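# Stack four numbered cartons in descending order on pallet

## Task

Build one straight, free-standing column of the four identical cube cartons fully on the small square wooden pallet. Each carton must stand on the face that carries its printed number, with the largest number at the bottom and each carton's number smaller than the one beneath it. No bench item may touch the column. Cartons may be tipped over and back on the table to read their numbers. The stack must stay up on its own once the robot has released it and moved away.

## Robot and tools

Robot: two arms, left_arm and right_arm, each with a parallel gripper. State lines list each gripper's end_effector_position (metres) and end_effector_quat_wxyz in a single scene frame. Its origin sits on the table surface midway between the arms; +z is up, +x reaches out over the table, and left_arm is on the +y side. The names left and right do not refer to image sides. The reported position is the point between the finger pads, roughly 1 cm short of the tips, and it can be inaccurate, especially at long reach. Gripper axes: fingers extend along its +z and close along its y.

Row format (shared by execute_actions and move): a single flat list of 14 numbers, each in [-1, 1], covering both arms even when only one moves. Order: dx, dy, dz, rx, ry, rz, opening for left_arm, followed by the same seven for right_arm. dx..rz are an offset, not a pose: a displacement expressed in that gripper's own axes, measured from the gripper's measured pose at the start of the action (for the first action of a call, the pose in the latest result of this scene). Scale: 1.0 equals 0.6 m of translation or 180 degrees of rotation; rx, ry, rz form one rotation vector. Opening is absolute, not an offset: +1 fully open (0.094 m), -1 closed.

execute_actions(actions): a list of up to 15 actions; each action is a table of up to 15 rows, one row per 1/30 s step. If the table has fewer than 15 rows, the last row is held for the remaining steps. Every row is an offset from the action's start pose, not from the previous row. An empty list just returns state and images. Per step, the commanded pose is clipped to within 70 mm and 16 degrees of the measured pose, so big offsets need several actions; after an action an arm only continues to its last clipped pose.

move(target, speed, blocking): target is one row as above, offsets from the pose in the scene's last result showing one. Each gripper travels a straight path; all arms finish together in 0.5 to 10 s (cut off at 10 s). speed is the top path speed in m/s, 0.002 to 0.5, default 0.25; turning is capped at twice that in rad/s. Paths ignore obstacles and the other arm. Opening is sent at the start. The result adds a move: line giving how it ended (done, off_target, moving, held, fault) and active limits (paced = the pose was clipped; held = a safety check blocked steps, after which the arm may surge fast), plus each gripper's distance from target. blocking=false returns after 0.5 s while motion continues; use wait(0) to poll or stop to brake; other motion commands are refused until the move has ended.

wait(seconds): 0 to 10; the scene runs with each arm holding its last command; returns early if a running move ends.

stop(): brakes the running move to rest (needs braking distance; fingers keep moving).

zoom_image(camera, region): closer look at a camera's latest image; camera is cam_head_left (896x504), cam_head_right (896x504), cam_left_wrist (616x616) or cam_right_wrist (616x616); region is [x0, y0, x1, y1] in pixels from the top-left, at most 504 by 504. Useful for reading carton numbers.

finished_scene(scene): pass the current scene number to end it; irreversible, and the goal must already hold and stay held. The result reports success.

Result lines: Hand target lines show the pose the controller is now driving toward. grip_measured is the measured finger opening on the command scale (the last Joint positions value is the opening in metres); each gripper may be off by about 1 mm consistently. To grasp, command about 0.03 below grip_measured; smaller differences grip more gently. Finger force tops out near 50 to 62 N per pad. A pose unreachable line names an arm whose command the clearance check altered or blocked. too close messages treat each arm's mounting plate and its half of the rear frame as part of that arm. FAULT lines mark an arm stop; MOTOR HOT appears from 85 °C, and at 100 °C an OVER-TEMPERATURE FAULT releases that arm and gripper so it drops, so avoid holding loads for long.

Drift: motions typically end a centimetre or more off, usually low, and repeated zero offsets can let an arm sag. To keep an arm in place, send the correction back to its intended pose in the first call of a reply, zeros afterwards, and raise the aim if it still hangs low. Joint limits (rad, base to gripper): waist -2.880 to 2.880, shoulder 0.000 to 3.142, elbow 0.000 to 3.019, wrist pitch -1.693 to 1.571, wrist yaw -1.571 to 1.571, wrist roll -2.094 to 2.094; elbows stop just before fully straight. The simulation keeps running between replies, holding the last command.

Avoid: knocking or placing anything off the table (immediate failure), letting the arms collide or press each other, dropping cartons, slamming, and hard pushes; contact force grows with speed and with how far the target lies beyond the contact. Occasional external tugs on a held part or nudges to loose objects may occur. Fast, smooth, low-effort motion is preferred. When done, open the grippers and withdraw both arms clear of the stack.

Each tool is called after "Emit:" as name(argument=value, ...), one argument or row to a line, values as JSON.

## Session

Emit:
execute_actions(
  actions=[],
)

Scene clock: 0.00 s.
left_arm: end_effector_position=(+0.0321, +0.5296, +0.2820) grip_measured=+1.000 end_effector_quat_wxyz=(-0.043, +0.832, -0.247, -0.494) | right_arm: end_effector_position=(+0.1222, -0.0684, +0.2828) grip_measured=+1.000 end_effector_quat_wxyz=(-0.586, +0.640, -0.494, -0.049)
Joint positions: left_arm=[ 1.08   0.302  0.524 -1.566 -0.74  -1.563  0.094] | right_arm=[ 1.724  0.816  0.167  0.313  0.796 -1.086  0.094]
Joint velocities: left_arm=[-0.024 -0.005 -0.002 -0.007  0.051 -0.007  0.   ] | right_arm=[ 0.005 -0.015 -0.012 -0.012 -0.007 -0.037  0.   ]
Hand target (left_arm): +0.037, +0.534, +0.289; -0.054, +0.834, -0.245, -0.492
Hand target (right_arm): +0.127, -0.064, +0.295; -0.593, +0.630, -0.498, -0.053

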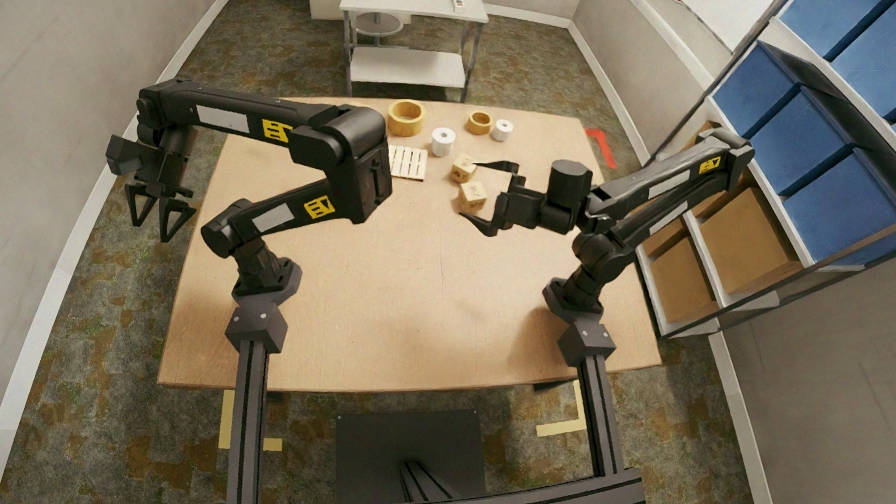

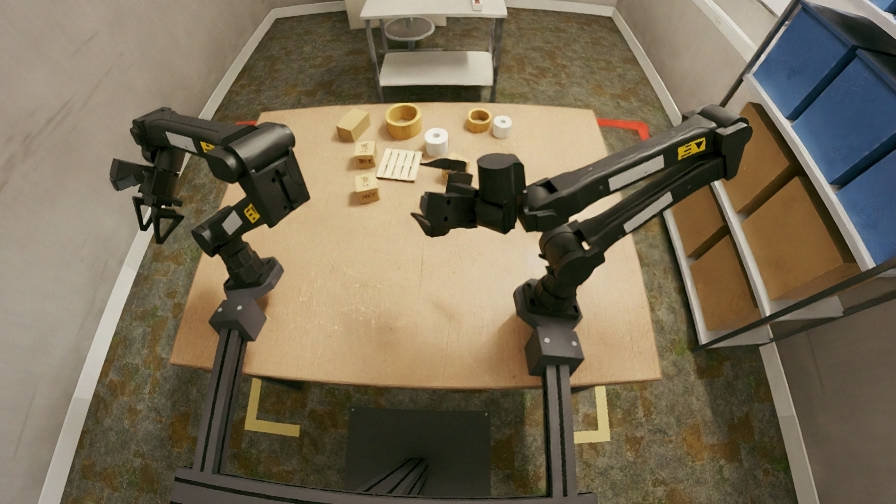

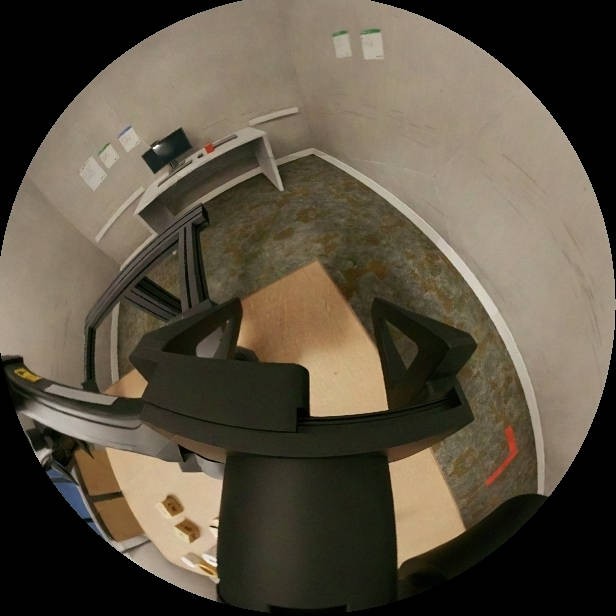

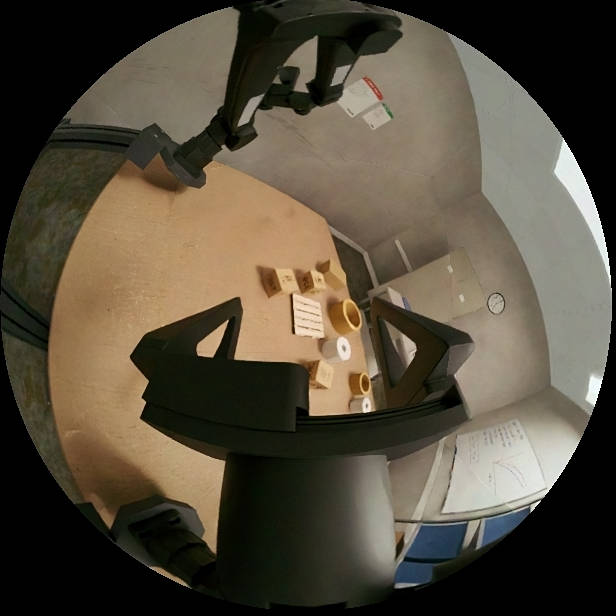

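Emit:
move(
  target=[0.39,0.195,-0.48,-0.303,0.255,-0.61,1,0.34,-0.17,0.115,-0.259,0.307,0.07,1],
  speed=0.3,
)

Scene clock: 4.87 s.
left_arm: end_effector_position=(+0.2266, +0.3287, +0.2576) grip_measured=+1.000 end_effector_quat_wxyz=(+0.268, +0.917, -0.079, +0.284) | right_arm: end_effector_position=(+0.3099, -0.1587, +0.1956) grip_measured=+1.000 end_effector_quat_wxyz=(+0.013, +0.715, -0.699, -0.012)
Joint positions: left_arm=[ 0.836  0.018  0.477 -1.69   0.98  -2.084  0.094] | right_arm=[ 0.882  1.238  0.962 -1.191  0.447 -0.772  0.094]
Joint velocities: left_arm=[-0.005  0.005 -0.007 -0.017  0.051  0.007  0.   ] | right_arm=[-0.005 -0.005 -0.007 -0.012 -0.081 -0.007  0.   ]
Hand target (left_arm): +0.228, +0.329, +0.261; +0.265, +0.917, -0.083, +0.286
Hand target (right_arm): +0.326, -0.153, +0.203; +0.006, +0.703, -0.711, -0.012
Off the commanded pose (left_arm): 0.108 m, 107 deg; position and orientation clipped at the last step of the last action.
Off the commanded pose (right_arm): 0.025 m, 2 deg.
move: held (left_arm), off_target (right_arm); limits=paced,held; held on 39 of 125 steps (left_arm), including the last (left_arm)
pose unreachable (left arm): on one or more control steps of this call, first in action 0 (counted from 0), this arm could not follow its commanded pose, so it was not sent that pose on those steps. On the call's last step it was still not sent that pose. It may still have moved: this result reports where it is.
cause: the commanded pose would bring two parts of the arm too close to each other (its upper arm (the part past joint 2) and its wrist camera, with joints 3 (elbow) to 6 (wrist roll) between them).

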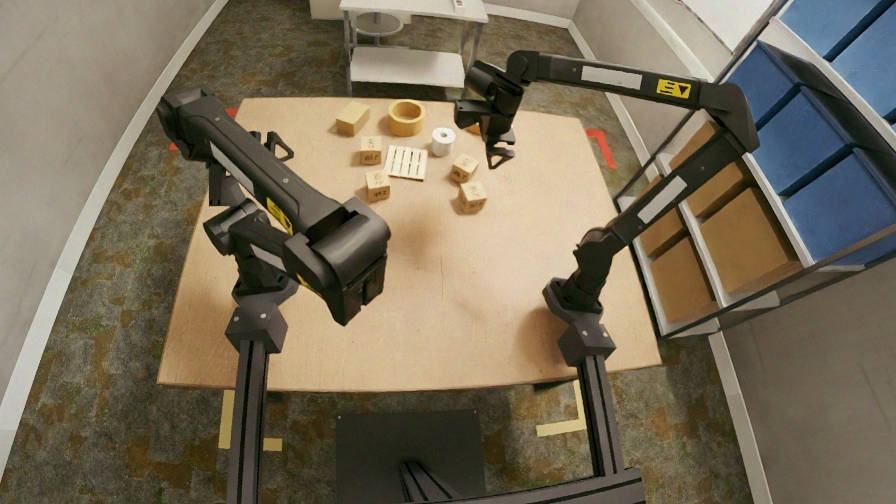

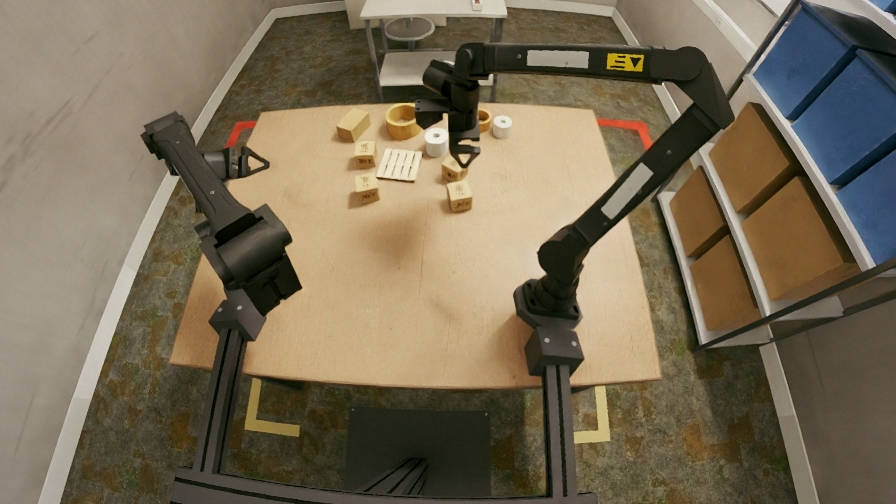

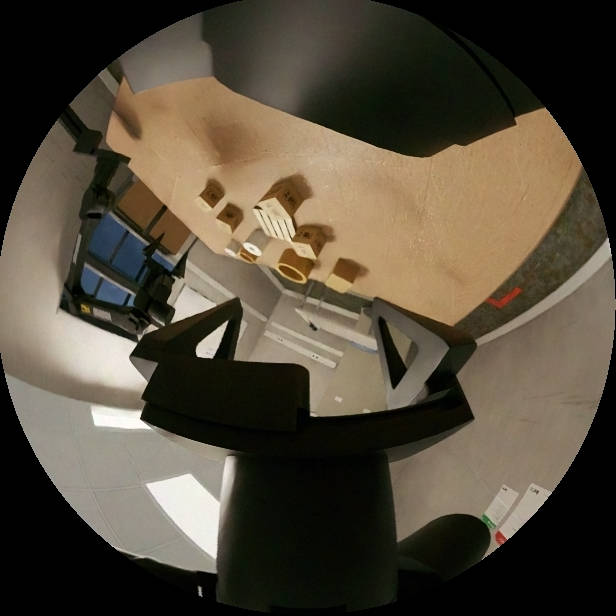

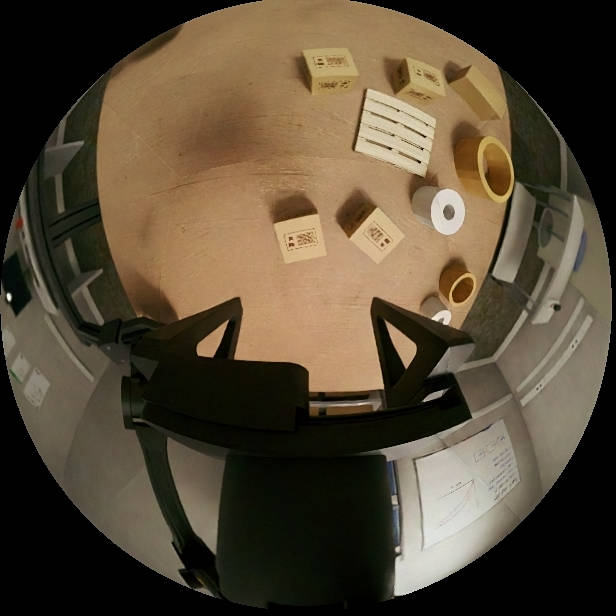

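Emit:
move(
  target=[0.3,0,0.15,0,0,0.5,1,0.0,0.01,0.12,0,0,-0.07,1],
  speed=0.3,
)

Scene clock: 8.53 s.
left_arm: end_effector_position=(+0.3994, +0.2800, +0.2740) grip_measured=+1.000 end_effector_quat_wxyz=(-0.002, -0.602, +0.710, -0.366) | right_arm: end_effector_position=(+0.3062, -0.1562, +0.1361) grip_measured=+1.000 end_effector_quat_wxyz=(-0.003, +0.783, -0.621, -0.012)
Joint positions: left_arm=[-0.343  0.545  0.67  -0.74   0.131 -1.599  0.094] | right_arm=[ 0.814  1.29   0.85  -0.964  0.437 -1.067  0.094]
Joint velocities: left_arm=[-0.005 -0.005  0.012  0.002 -0.051  0.007  0.   ] | right_arm=[-0.005 -0.005 -0.012  0.017 -0.051  0.007  0.   ]
Hand target (left_arm): +0.417, +0.281, +0.296; +0.014, -0.592, +0.708, -0.386
Hand target (right_arm): +0.302, -0.159, +0.125; +0.010, +0.788, -0.616, -0.014
Off the commanded pose (left_arm): 0.030 m, 3 deg.
Off the commanded pose (right_arm): 0.013 m, 2 deg.
move: off_target (left_arm, right_arm)

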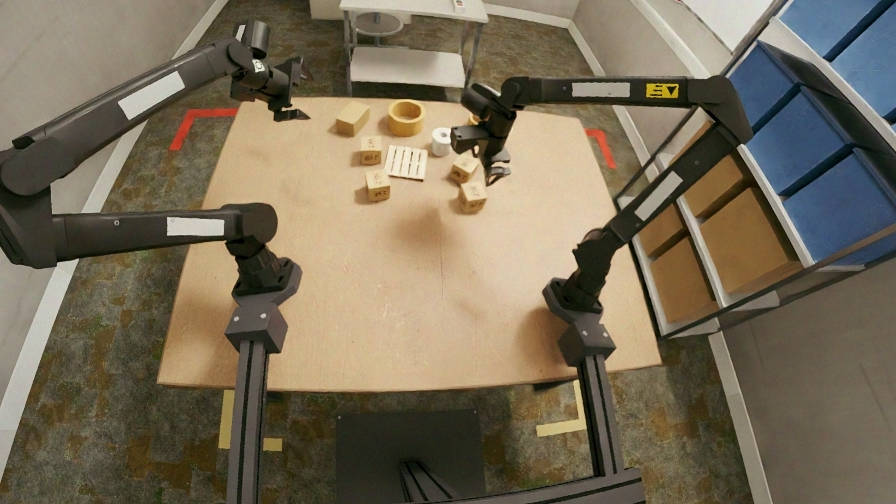

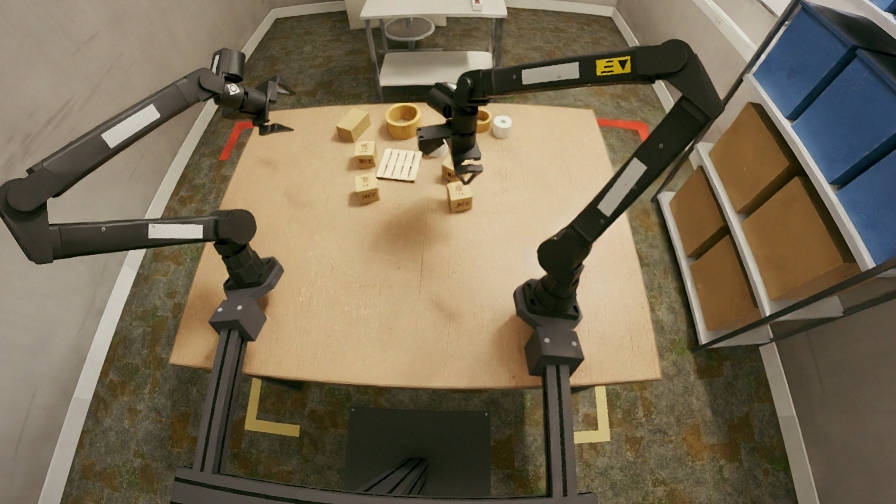

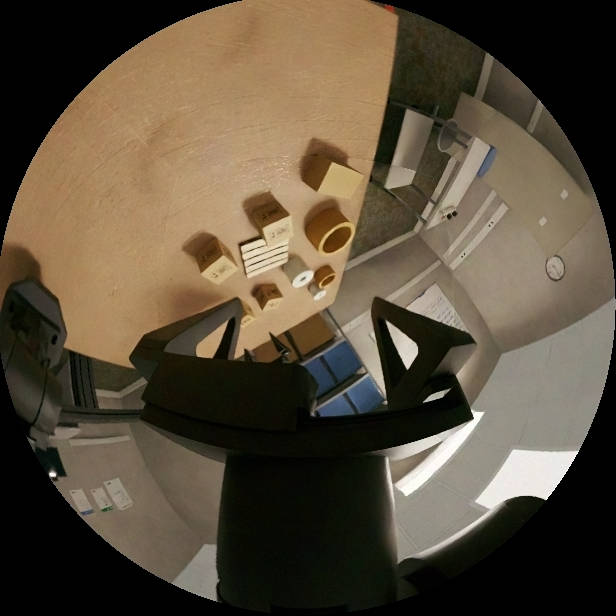

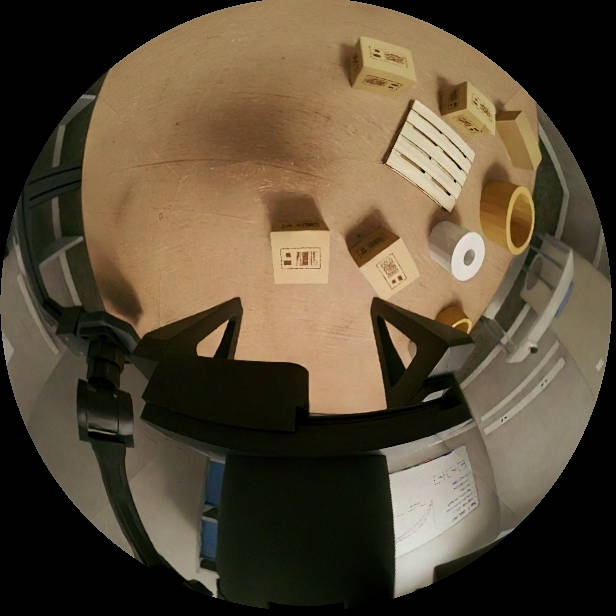

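Emit:
move(
  target=[0.16,0.18,0.22,-0.258,0,0.425,1,-0.02,0.015,0.09,0,0,0,1],
  speed=0.3,
)

Emit:
move(
  target=[0,0,0.03,0,0,0.42,1,0,0,0,0,0,0,1],
  speed=0.4,
)

Scene clock: 11.97 s.
left_arm: end_effector_position=(+0.3280, +0.1392, +0.1552) grip_measured=+1.000 end_effector_quat_wxyz=(-0.006, -0.004, +1.000, +0.008) | right_arm: end_effector_position=(+0.2994, -0.1419, +0.0949) grip_measured=+1.000 end_effector_quat_wxyz=(-0.017, +0.779, -0.626, -0.010)
Joint positions: left_arm=[-0.927  1.304  0.869 -1.05  -0.478 -0.895  0.094] | right_arm=[ 0.8    1.367  0.79  -0.79   0.433 -1.082  0.094]
Joint velocities: left_arm=[-0.015 -0.005 -0.007  0.012 -0.007  0.037  0.   ] | right_arm=[ 0.015 -0.005  0.002  0.002  0.095  0.007  0.   ]
Hand target (left_arm): +0.339, +0.131, +0.165; +0.002, +0.002, +1.000, +0.001
Hand target (right_arm): +0.295, -0.146, +0.083; -0.003, +0.783, -0.621, -0.012
Off the commanded pose (left_arm): 0.016 m, 1 deg.
Off the commanded pose (right_arm): 0.014 m, 2 deg.
move: off_target (left_arm, right_arm)

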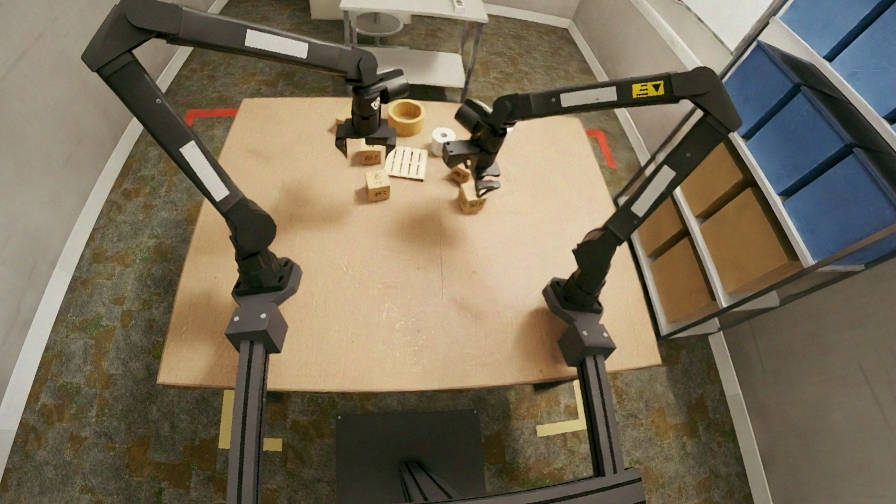

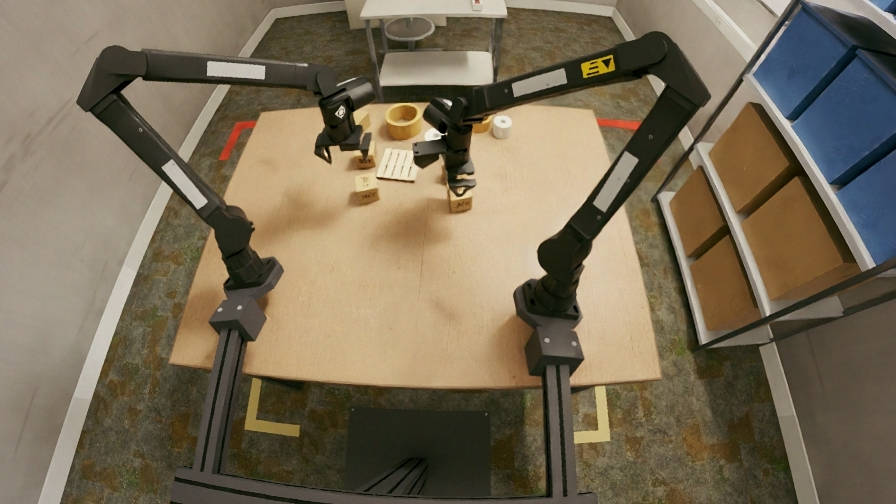

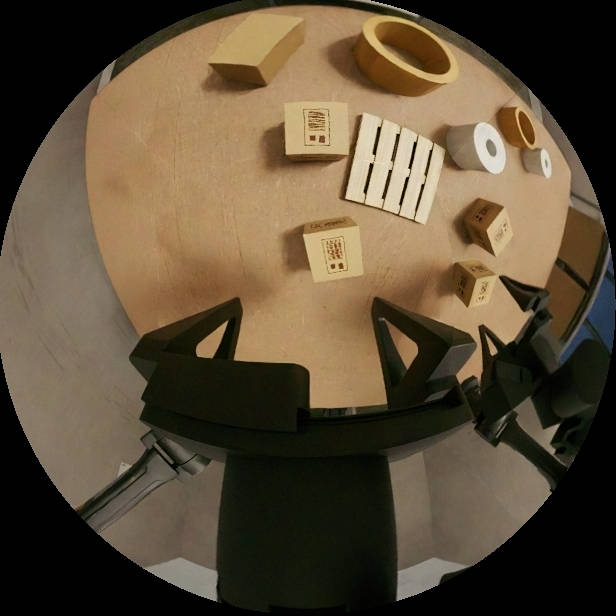

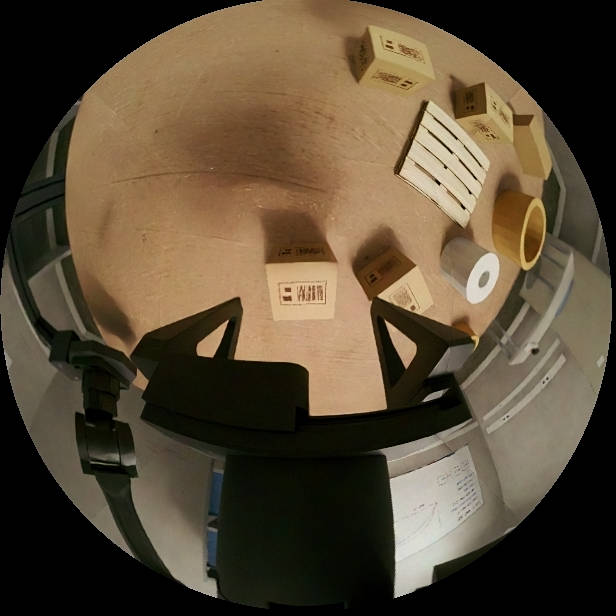

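Scene clock: 14.30 s.
left_arm: end_effector_position=(+0.3267, +0.1399, +0.1429) grip_measured=+1.000 end_effector_quat_wxyz=(-0.006, +0.607, +0.795, +0.003) | right_arm: end_effector_position=(+0.2994, -0.1419, +0.0949) grip_measured=+1.000 end_effector_quat_wxyz=(-0.017, +0.779, -0.626, -0.010)
Joint positions: left_arm=[-0.913  1.313  0.843 -1.    -0.478  0.436  0.094] | right_arm=[ 0.8    1.367  0.79  -0.79   0.433 -1.082  0.094]
Joint velocities: left_arm=[-0.015  0.005 -0.007 -0.002  0.007  0.051  0.   ] | right_arm=[ 0.015 -0.005  0.007 -0.002  0.037  0.007  0.   ]
Hand target (left_arm): +0.328, +0.139, +0.137; -0.009, +0.610, +0.793, +0.003
Hand target (right_arm): +0.299, -0.142, +0.095; -0.017, +0.779, -0.626, -0.010
Off the commanded pose (left_arm): 0.006 m, 1 deg.
Off the commanded pose (right_arm): 0.000 m, 0 deg.
move: done

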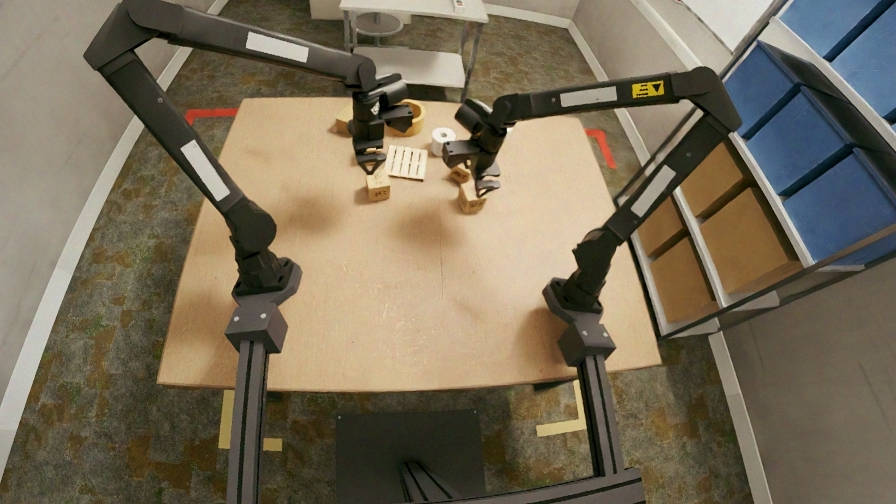

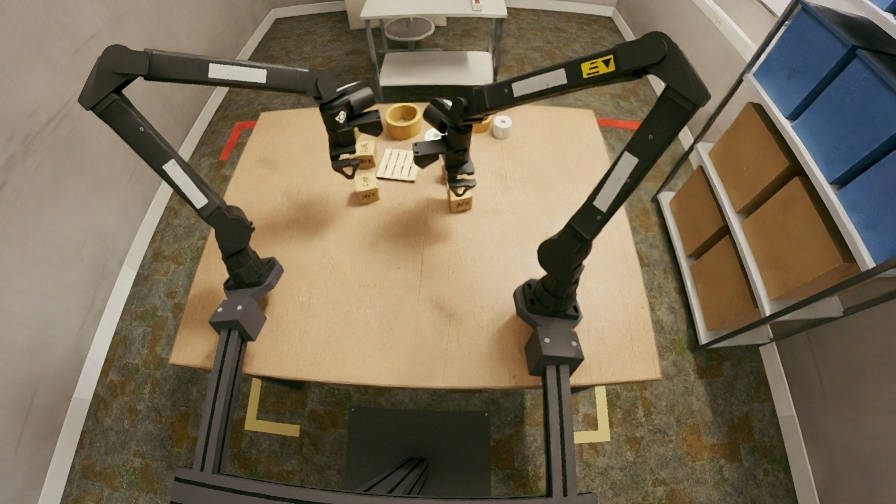

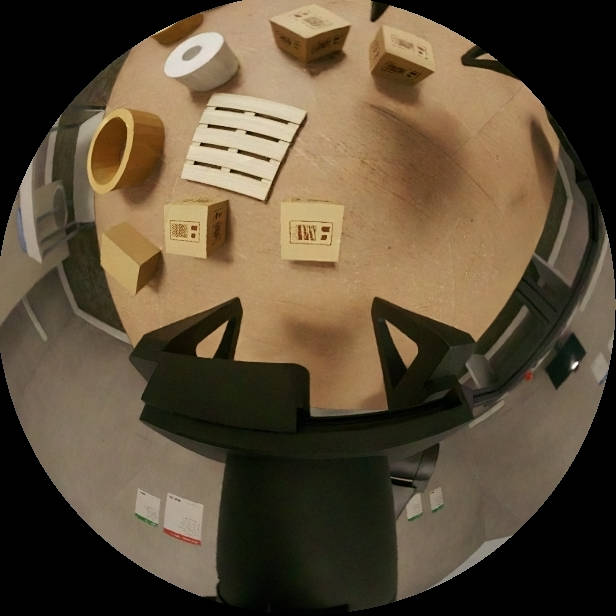

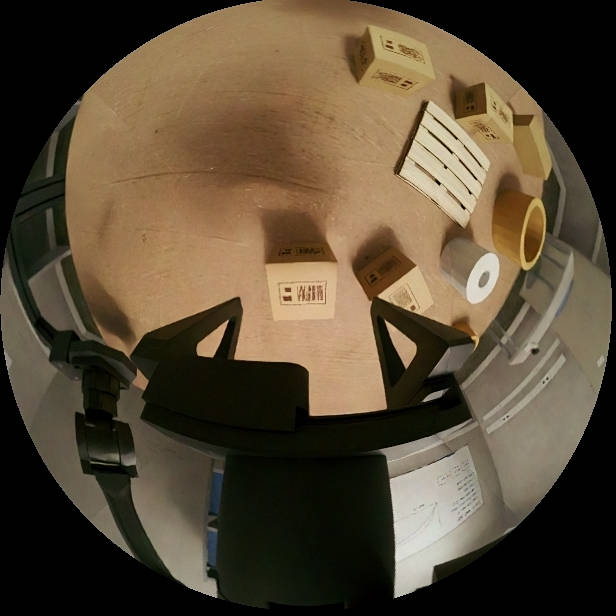

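Emit:
move(
  target=[-0.045,-0.005,0.11,0,0,0,1,0.02,0.012,0.14,0,0.012,0,0.65],
  speed=0.12,
)

Scene clock: 15.60 s.
left_arm: end_effector_position=(+0.3291, +0.1138, +0.0809) grip_measured=+1.000 end_effector_quat_wxyz=(-0.005, +0.604, +0.797, +0.004) | right_arm: end_effector_position=(+0.3005, -0.1476, +0.0202) grip_measured=+0.653 end_effector_quat_wxyz=(-0.015, +0.775, -0.632, +0.004)
Joint positions: left_arm=[-0.874  1.48   0.826 -0.794 -0.476  0.476  0.094] | right_arm=[ 0.707  1.52   0.726 -0.525  0.441 -1.17   0.078]
Joint velocities: left_arm=[-0.005 -0.005 -0.017  0.002 -0.007 -0.037  0.   ] | right_arm=[-0.005 -0.015  0.007  0.007  0.022 -0.051 -0.   ]
Hand target (left_arm): +0.331, +0.113, +0.077; -0.006, +0.606, +0.795, +0.003
Hand target (right_arm): +0.296, -0.152, +0.012; -0.006, +0.779, -0.627, +0.004
Off the commanded pose (left_arm): 0.005 m, 0 deg.
Off the commanded pose (right_arm): 0.012 m, 1 deg.
move: off_target (right_arm)

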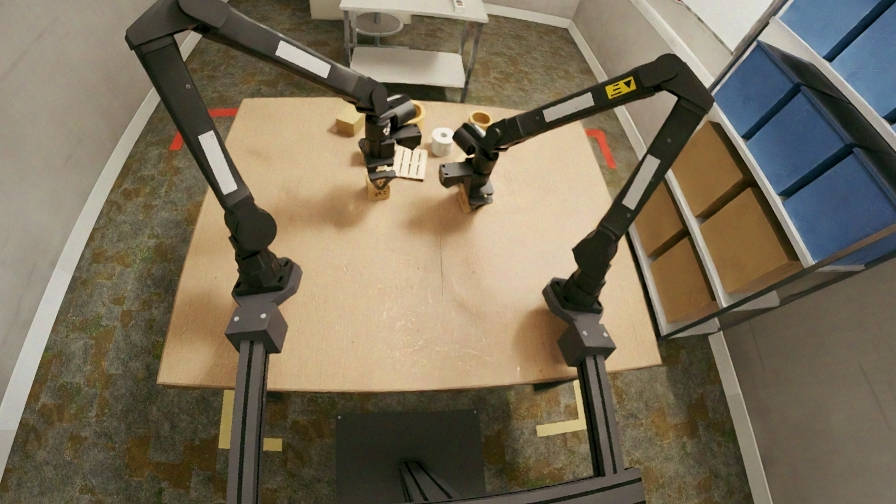

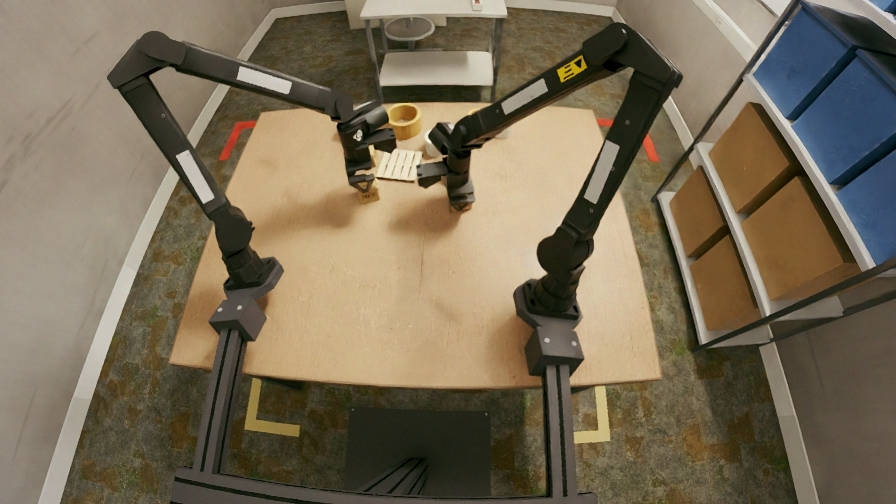

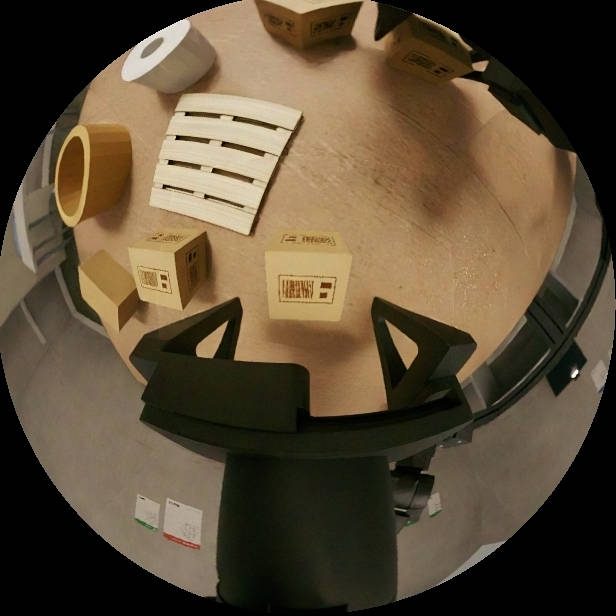

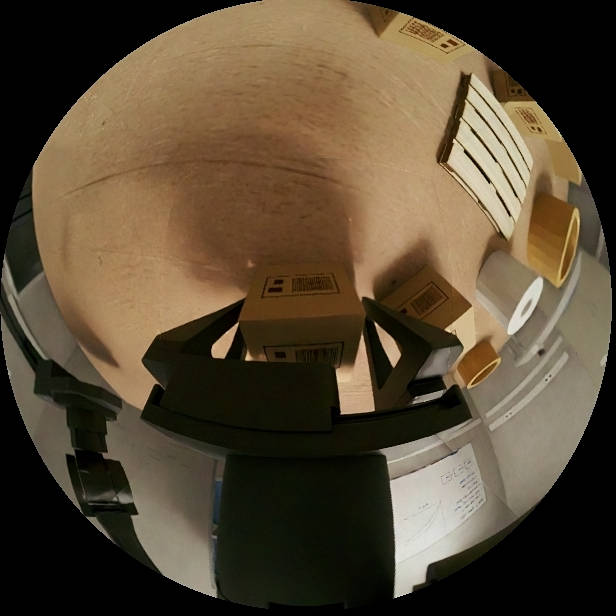

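Emit:
move(
  target=[-0.008,0,0.11,0,0,0,1,0,0,0,0,0,0,0.07],
  speed=0.12,
)

Emit:
move(
  target=[0,0,0,0,0,0,0.07,0,0,0,0,0,0,0.07],
)

Scene clock: 16.73 s.
left_arm: end_effector_position=(+0.3288, +0.1100, +0.0183) grip_measured=+1.000 end_effector_quat_wxyz=(-0.005, +0.602, +0.799, +0.005) | right_arm: end_effector_position=(+0.3005, -0.1476, +0.0202) grip_measured=+0.217 end_effector_quat_wxyz=(-0.015, +0.775, -0.631, +0.004)
Joint positions: left_arm=[-0.806  1.619  0.794 -0.59  -0.468  0.543  0.094] | right_arm=[ 0.707  1.52   0.726 -0.525  0.441 -1.172  0.057]
Joint velocities: left_arm=[-0.005  0.005 -0.002 -0.012  0.022 -0.022  0.   ] | right_arm=[ 0.024  0.005 -0.002 -0.002 -0.051  0.051  0.001]
Hand target (left_arm): +0.330, +0.110, +0.015; -0.005, +0.604, +0.797, +0.003
Hand target (right_arm): +0.300, -0.148, +0.020; -0.015, +0.775, -0.632, +0.004
Off the commanded pose (left_arm): 0.004 m, 0 deg.
Off the commanded pose (right_arm): 0.000 m, 0 deg.
move: done

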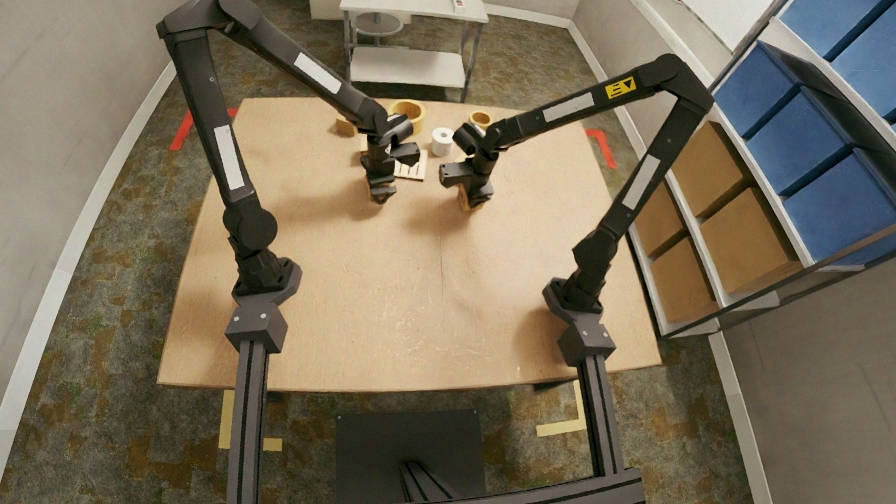

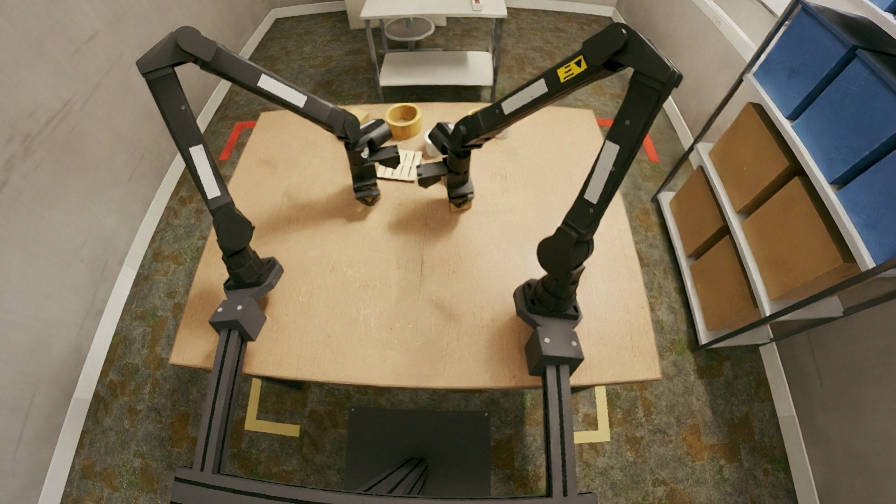

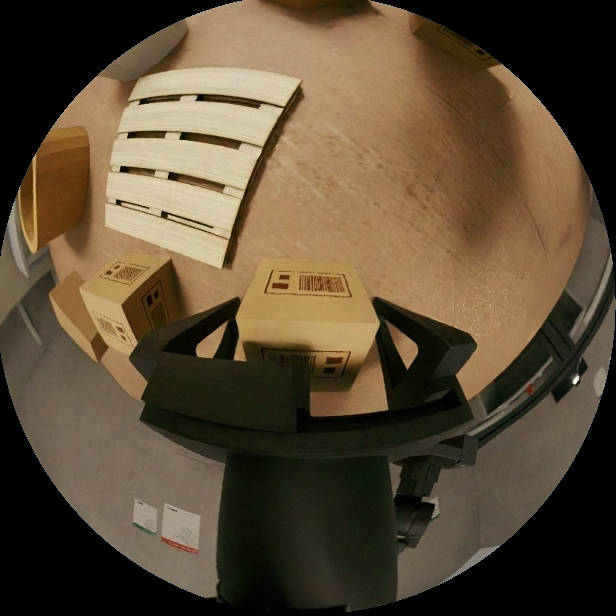

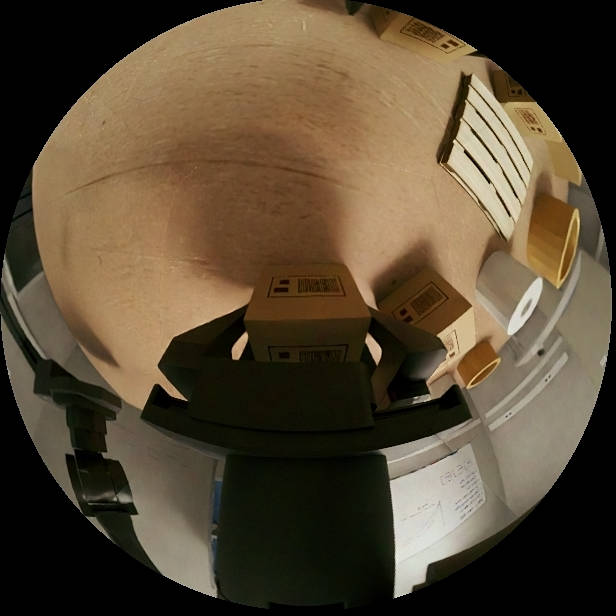

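Scene clock: 17.23 s.
left_arm: end_effector_position=(+0.3288, +0.1100, +0.0183) grip_measured=+0.231 end_effector_quat_wxyz=(-0.005, +0.602, +0.799, +0.005) | right_arm: end_effector_position=(+0.3005, -0.1476, +0.0202) grip_measured=+0.217 end_effector_quat_wxyz=(-0.015, +0.775, -0.631, +0.004)
Joint positions: left_arm=[-0.806  1.619  0.794 -0.59  -0.468  0.543  0.058] | right_arm=[ 0.707  1.52   0.726 -0.525  0.441 -1.172  0.057]
Joint velocities: left_arm=[-0.005 -0.005 -0.012 -0.002  0.022  0.022 -0.001] | right_arm=[-0.005 -0.015 -0.037  0.002 -0.007  0.022 -0.001]
Hand target (left_arm): +0.329, +0.110, +0.018; -0.005, +0.602, +0.799, +0.005
Hand target (right_arm): +0.301, -0.148, +0.020; -0.015, +0.775, -0.631, +0.004
Off the commanded pose (left_arm): 0.000 m, 0 deg.
Off the commanded pose (right_arm): 0.000 m, 0 deg.
move: done

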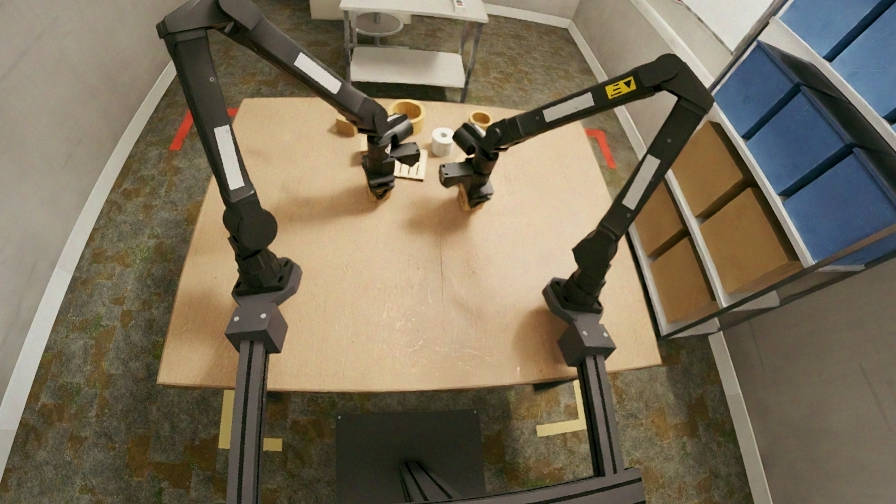

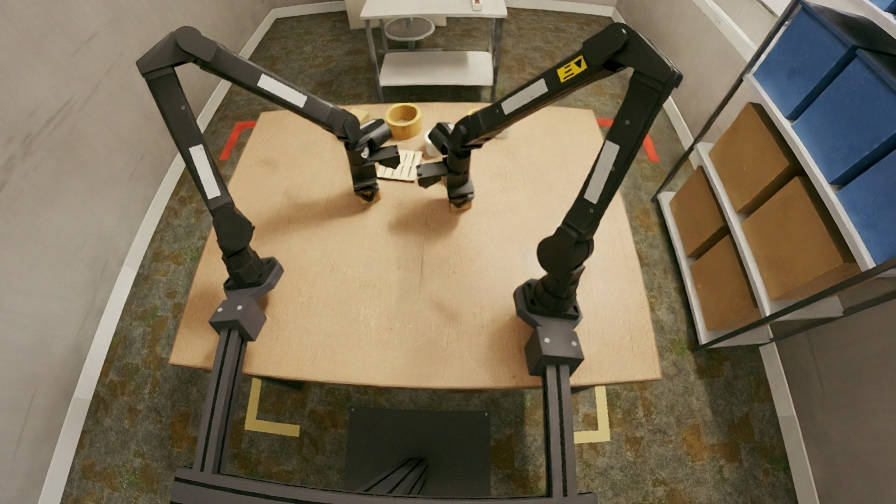

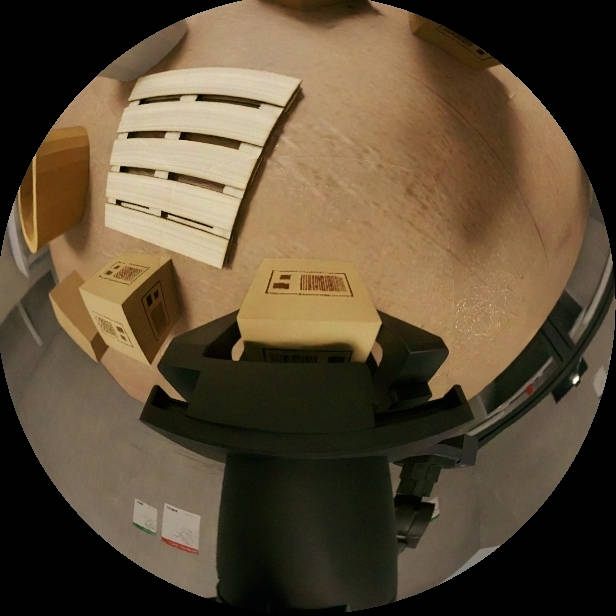

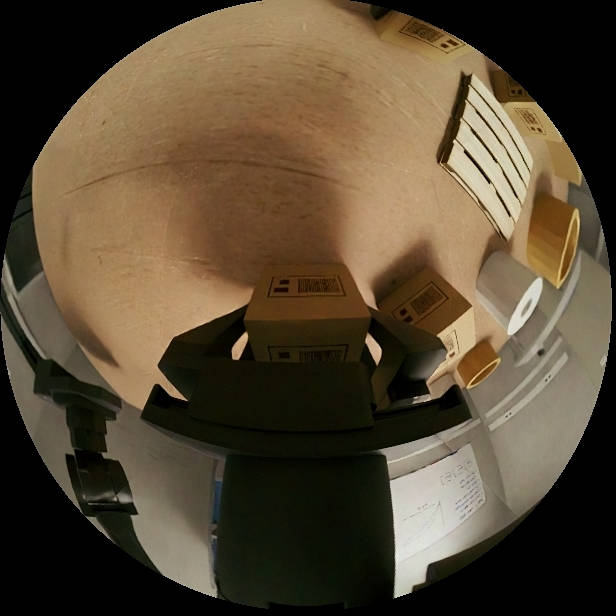

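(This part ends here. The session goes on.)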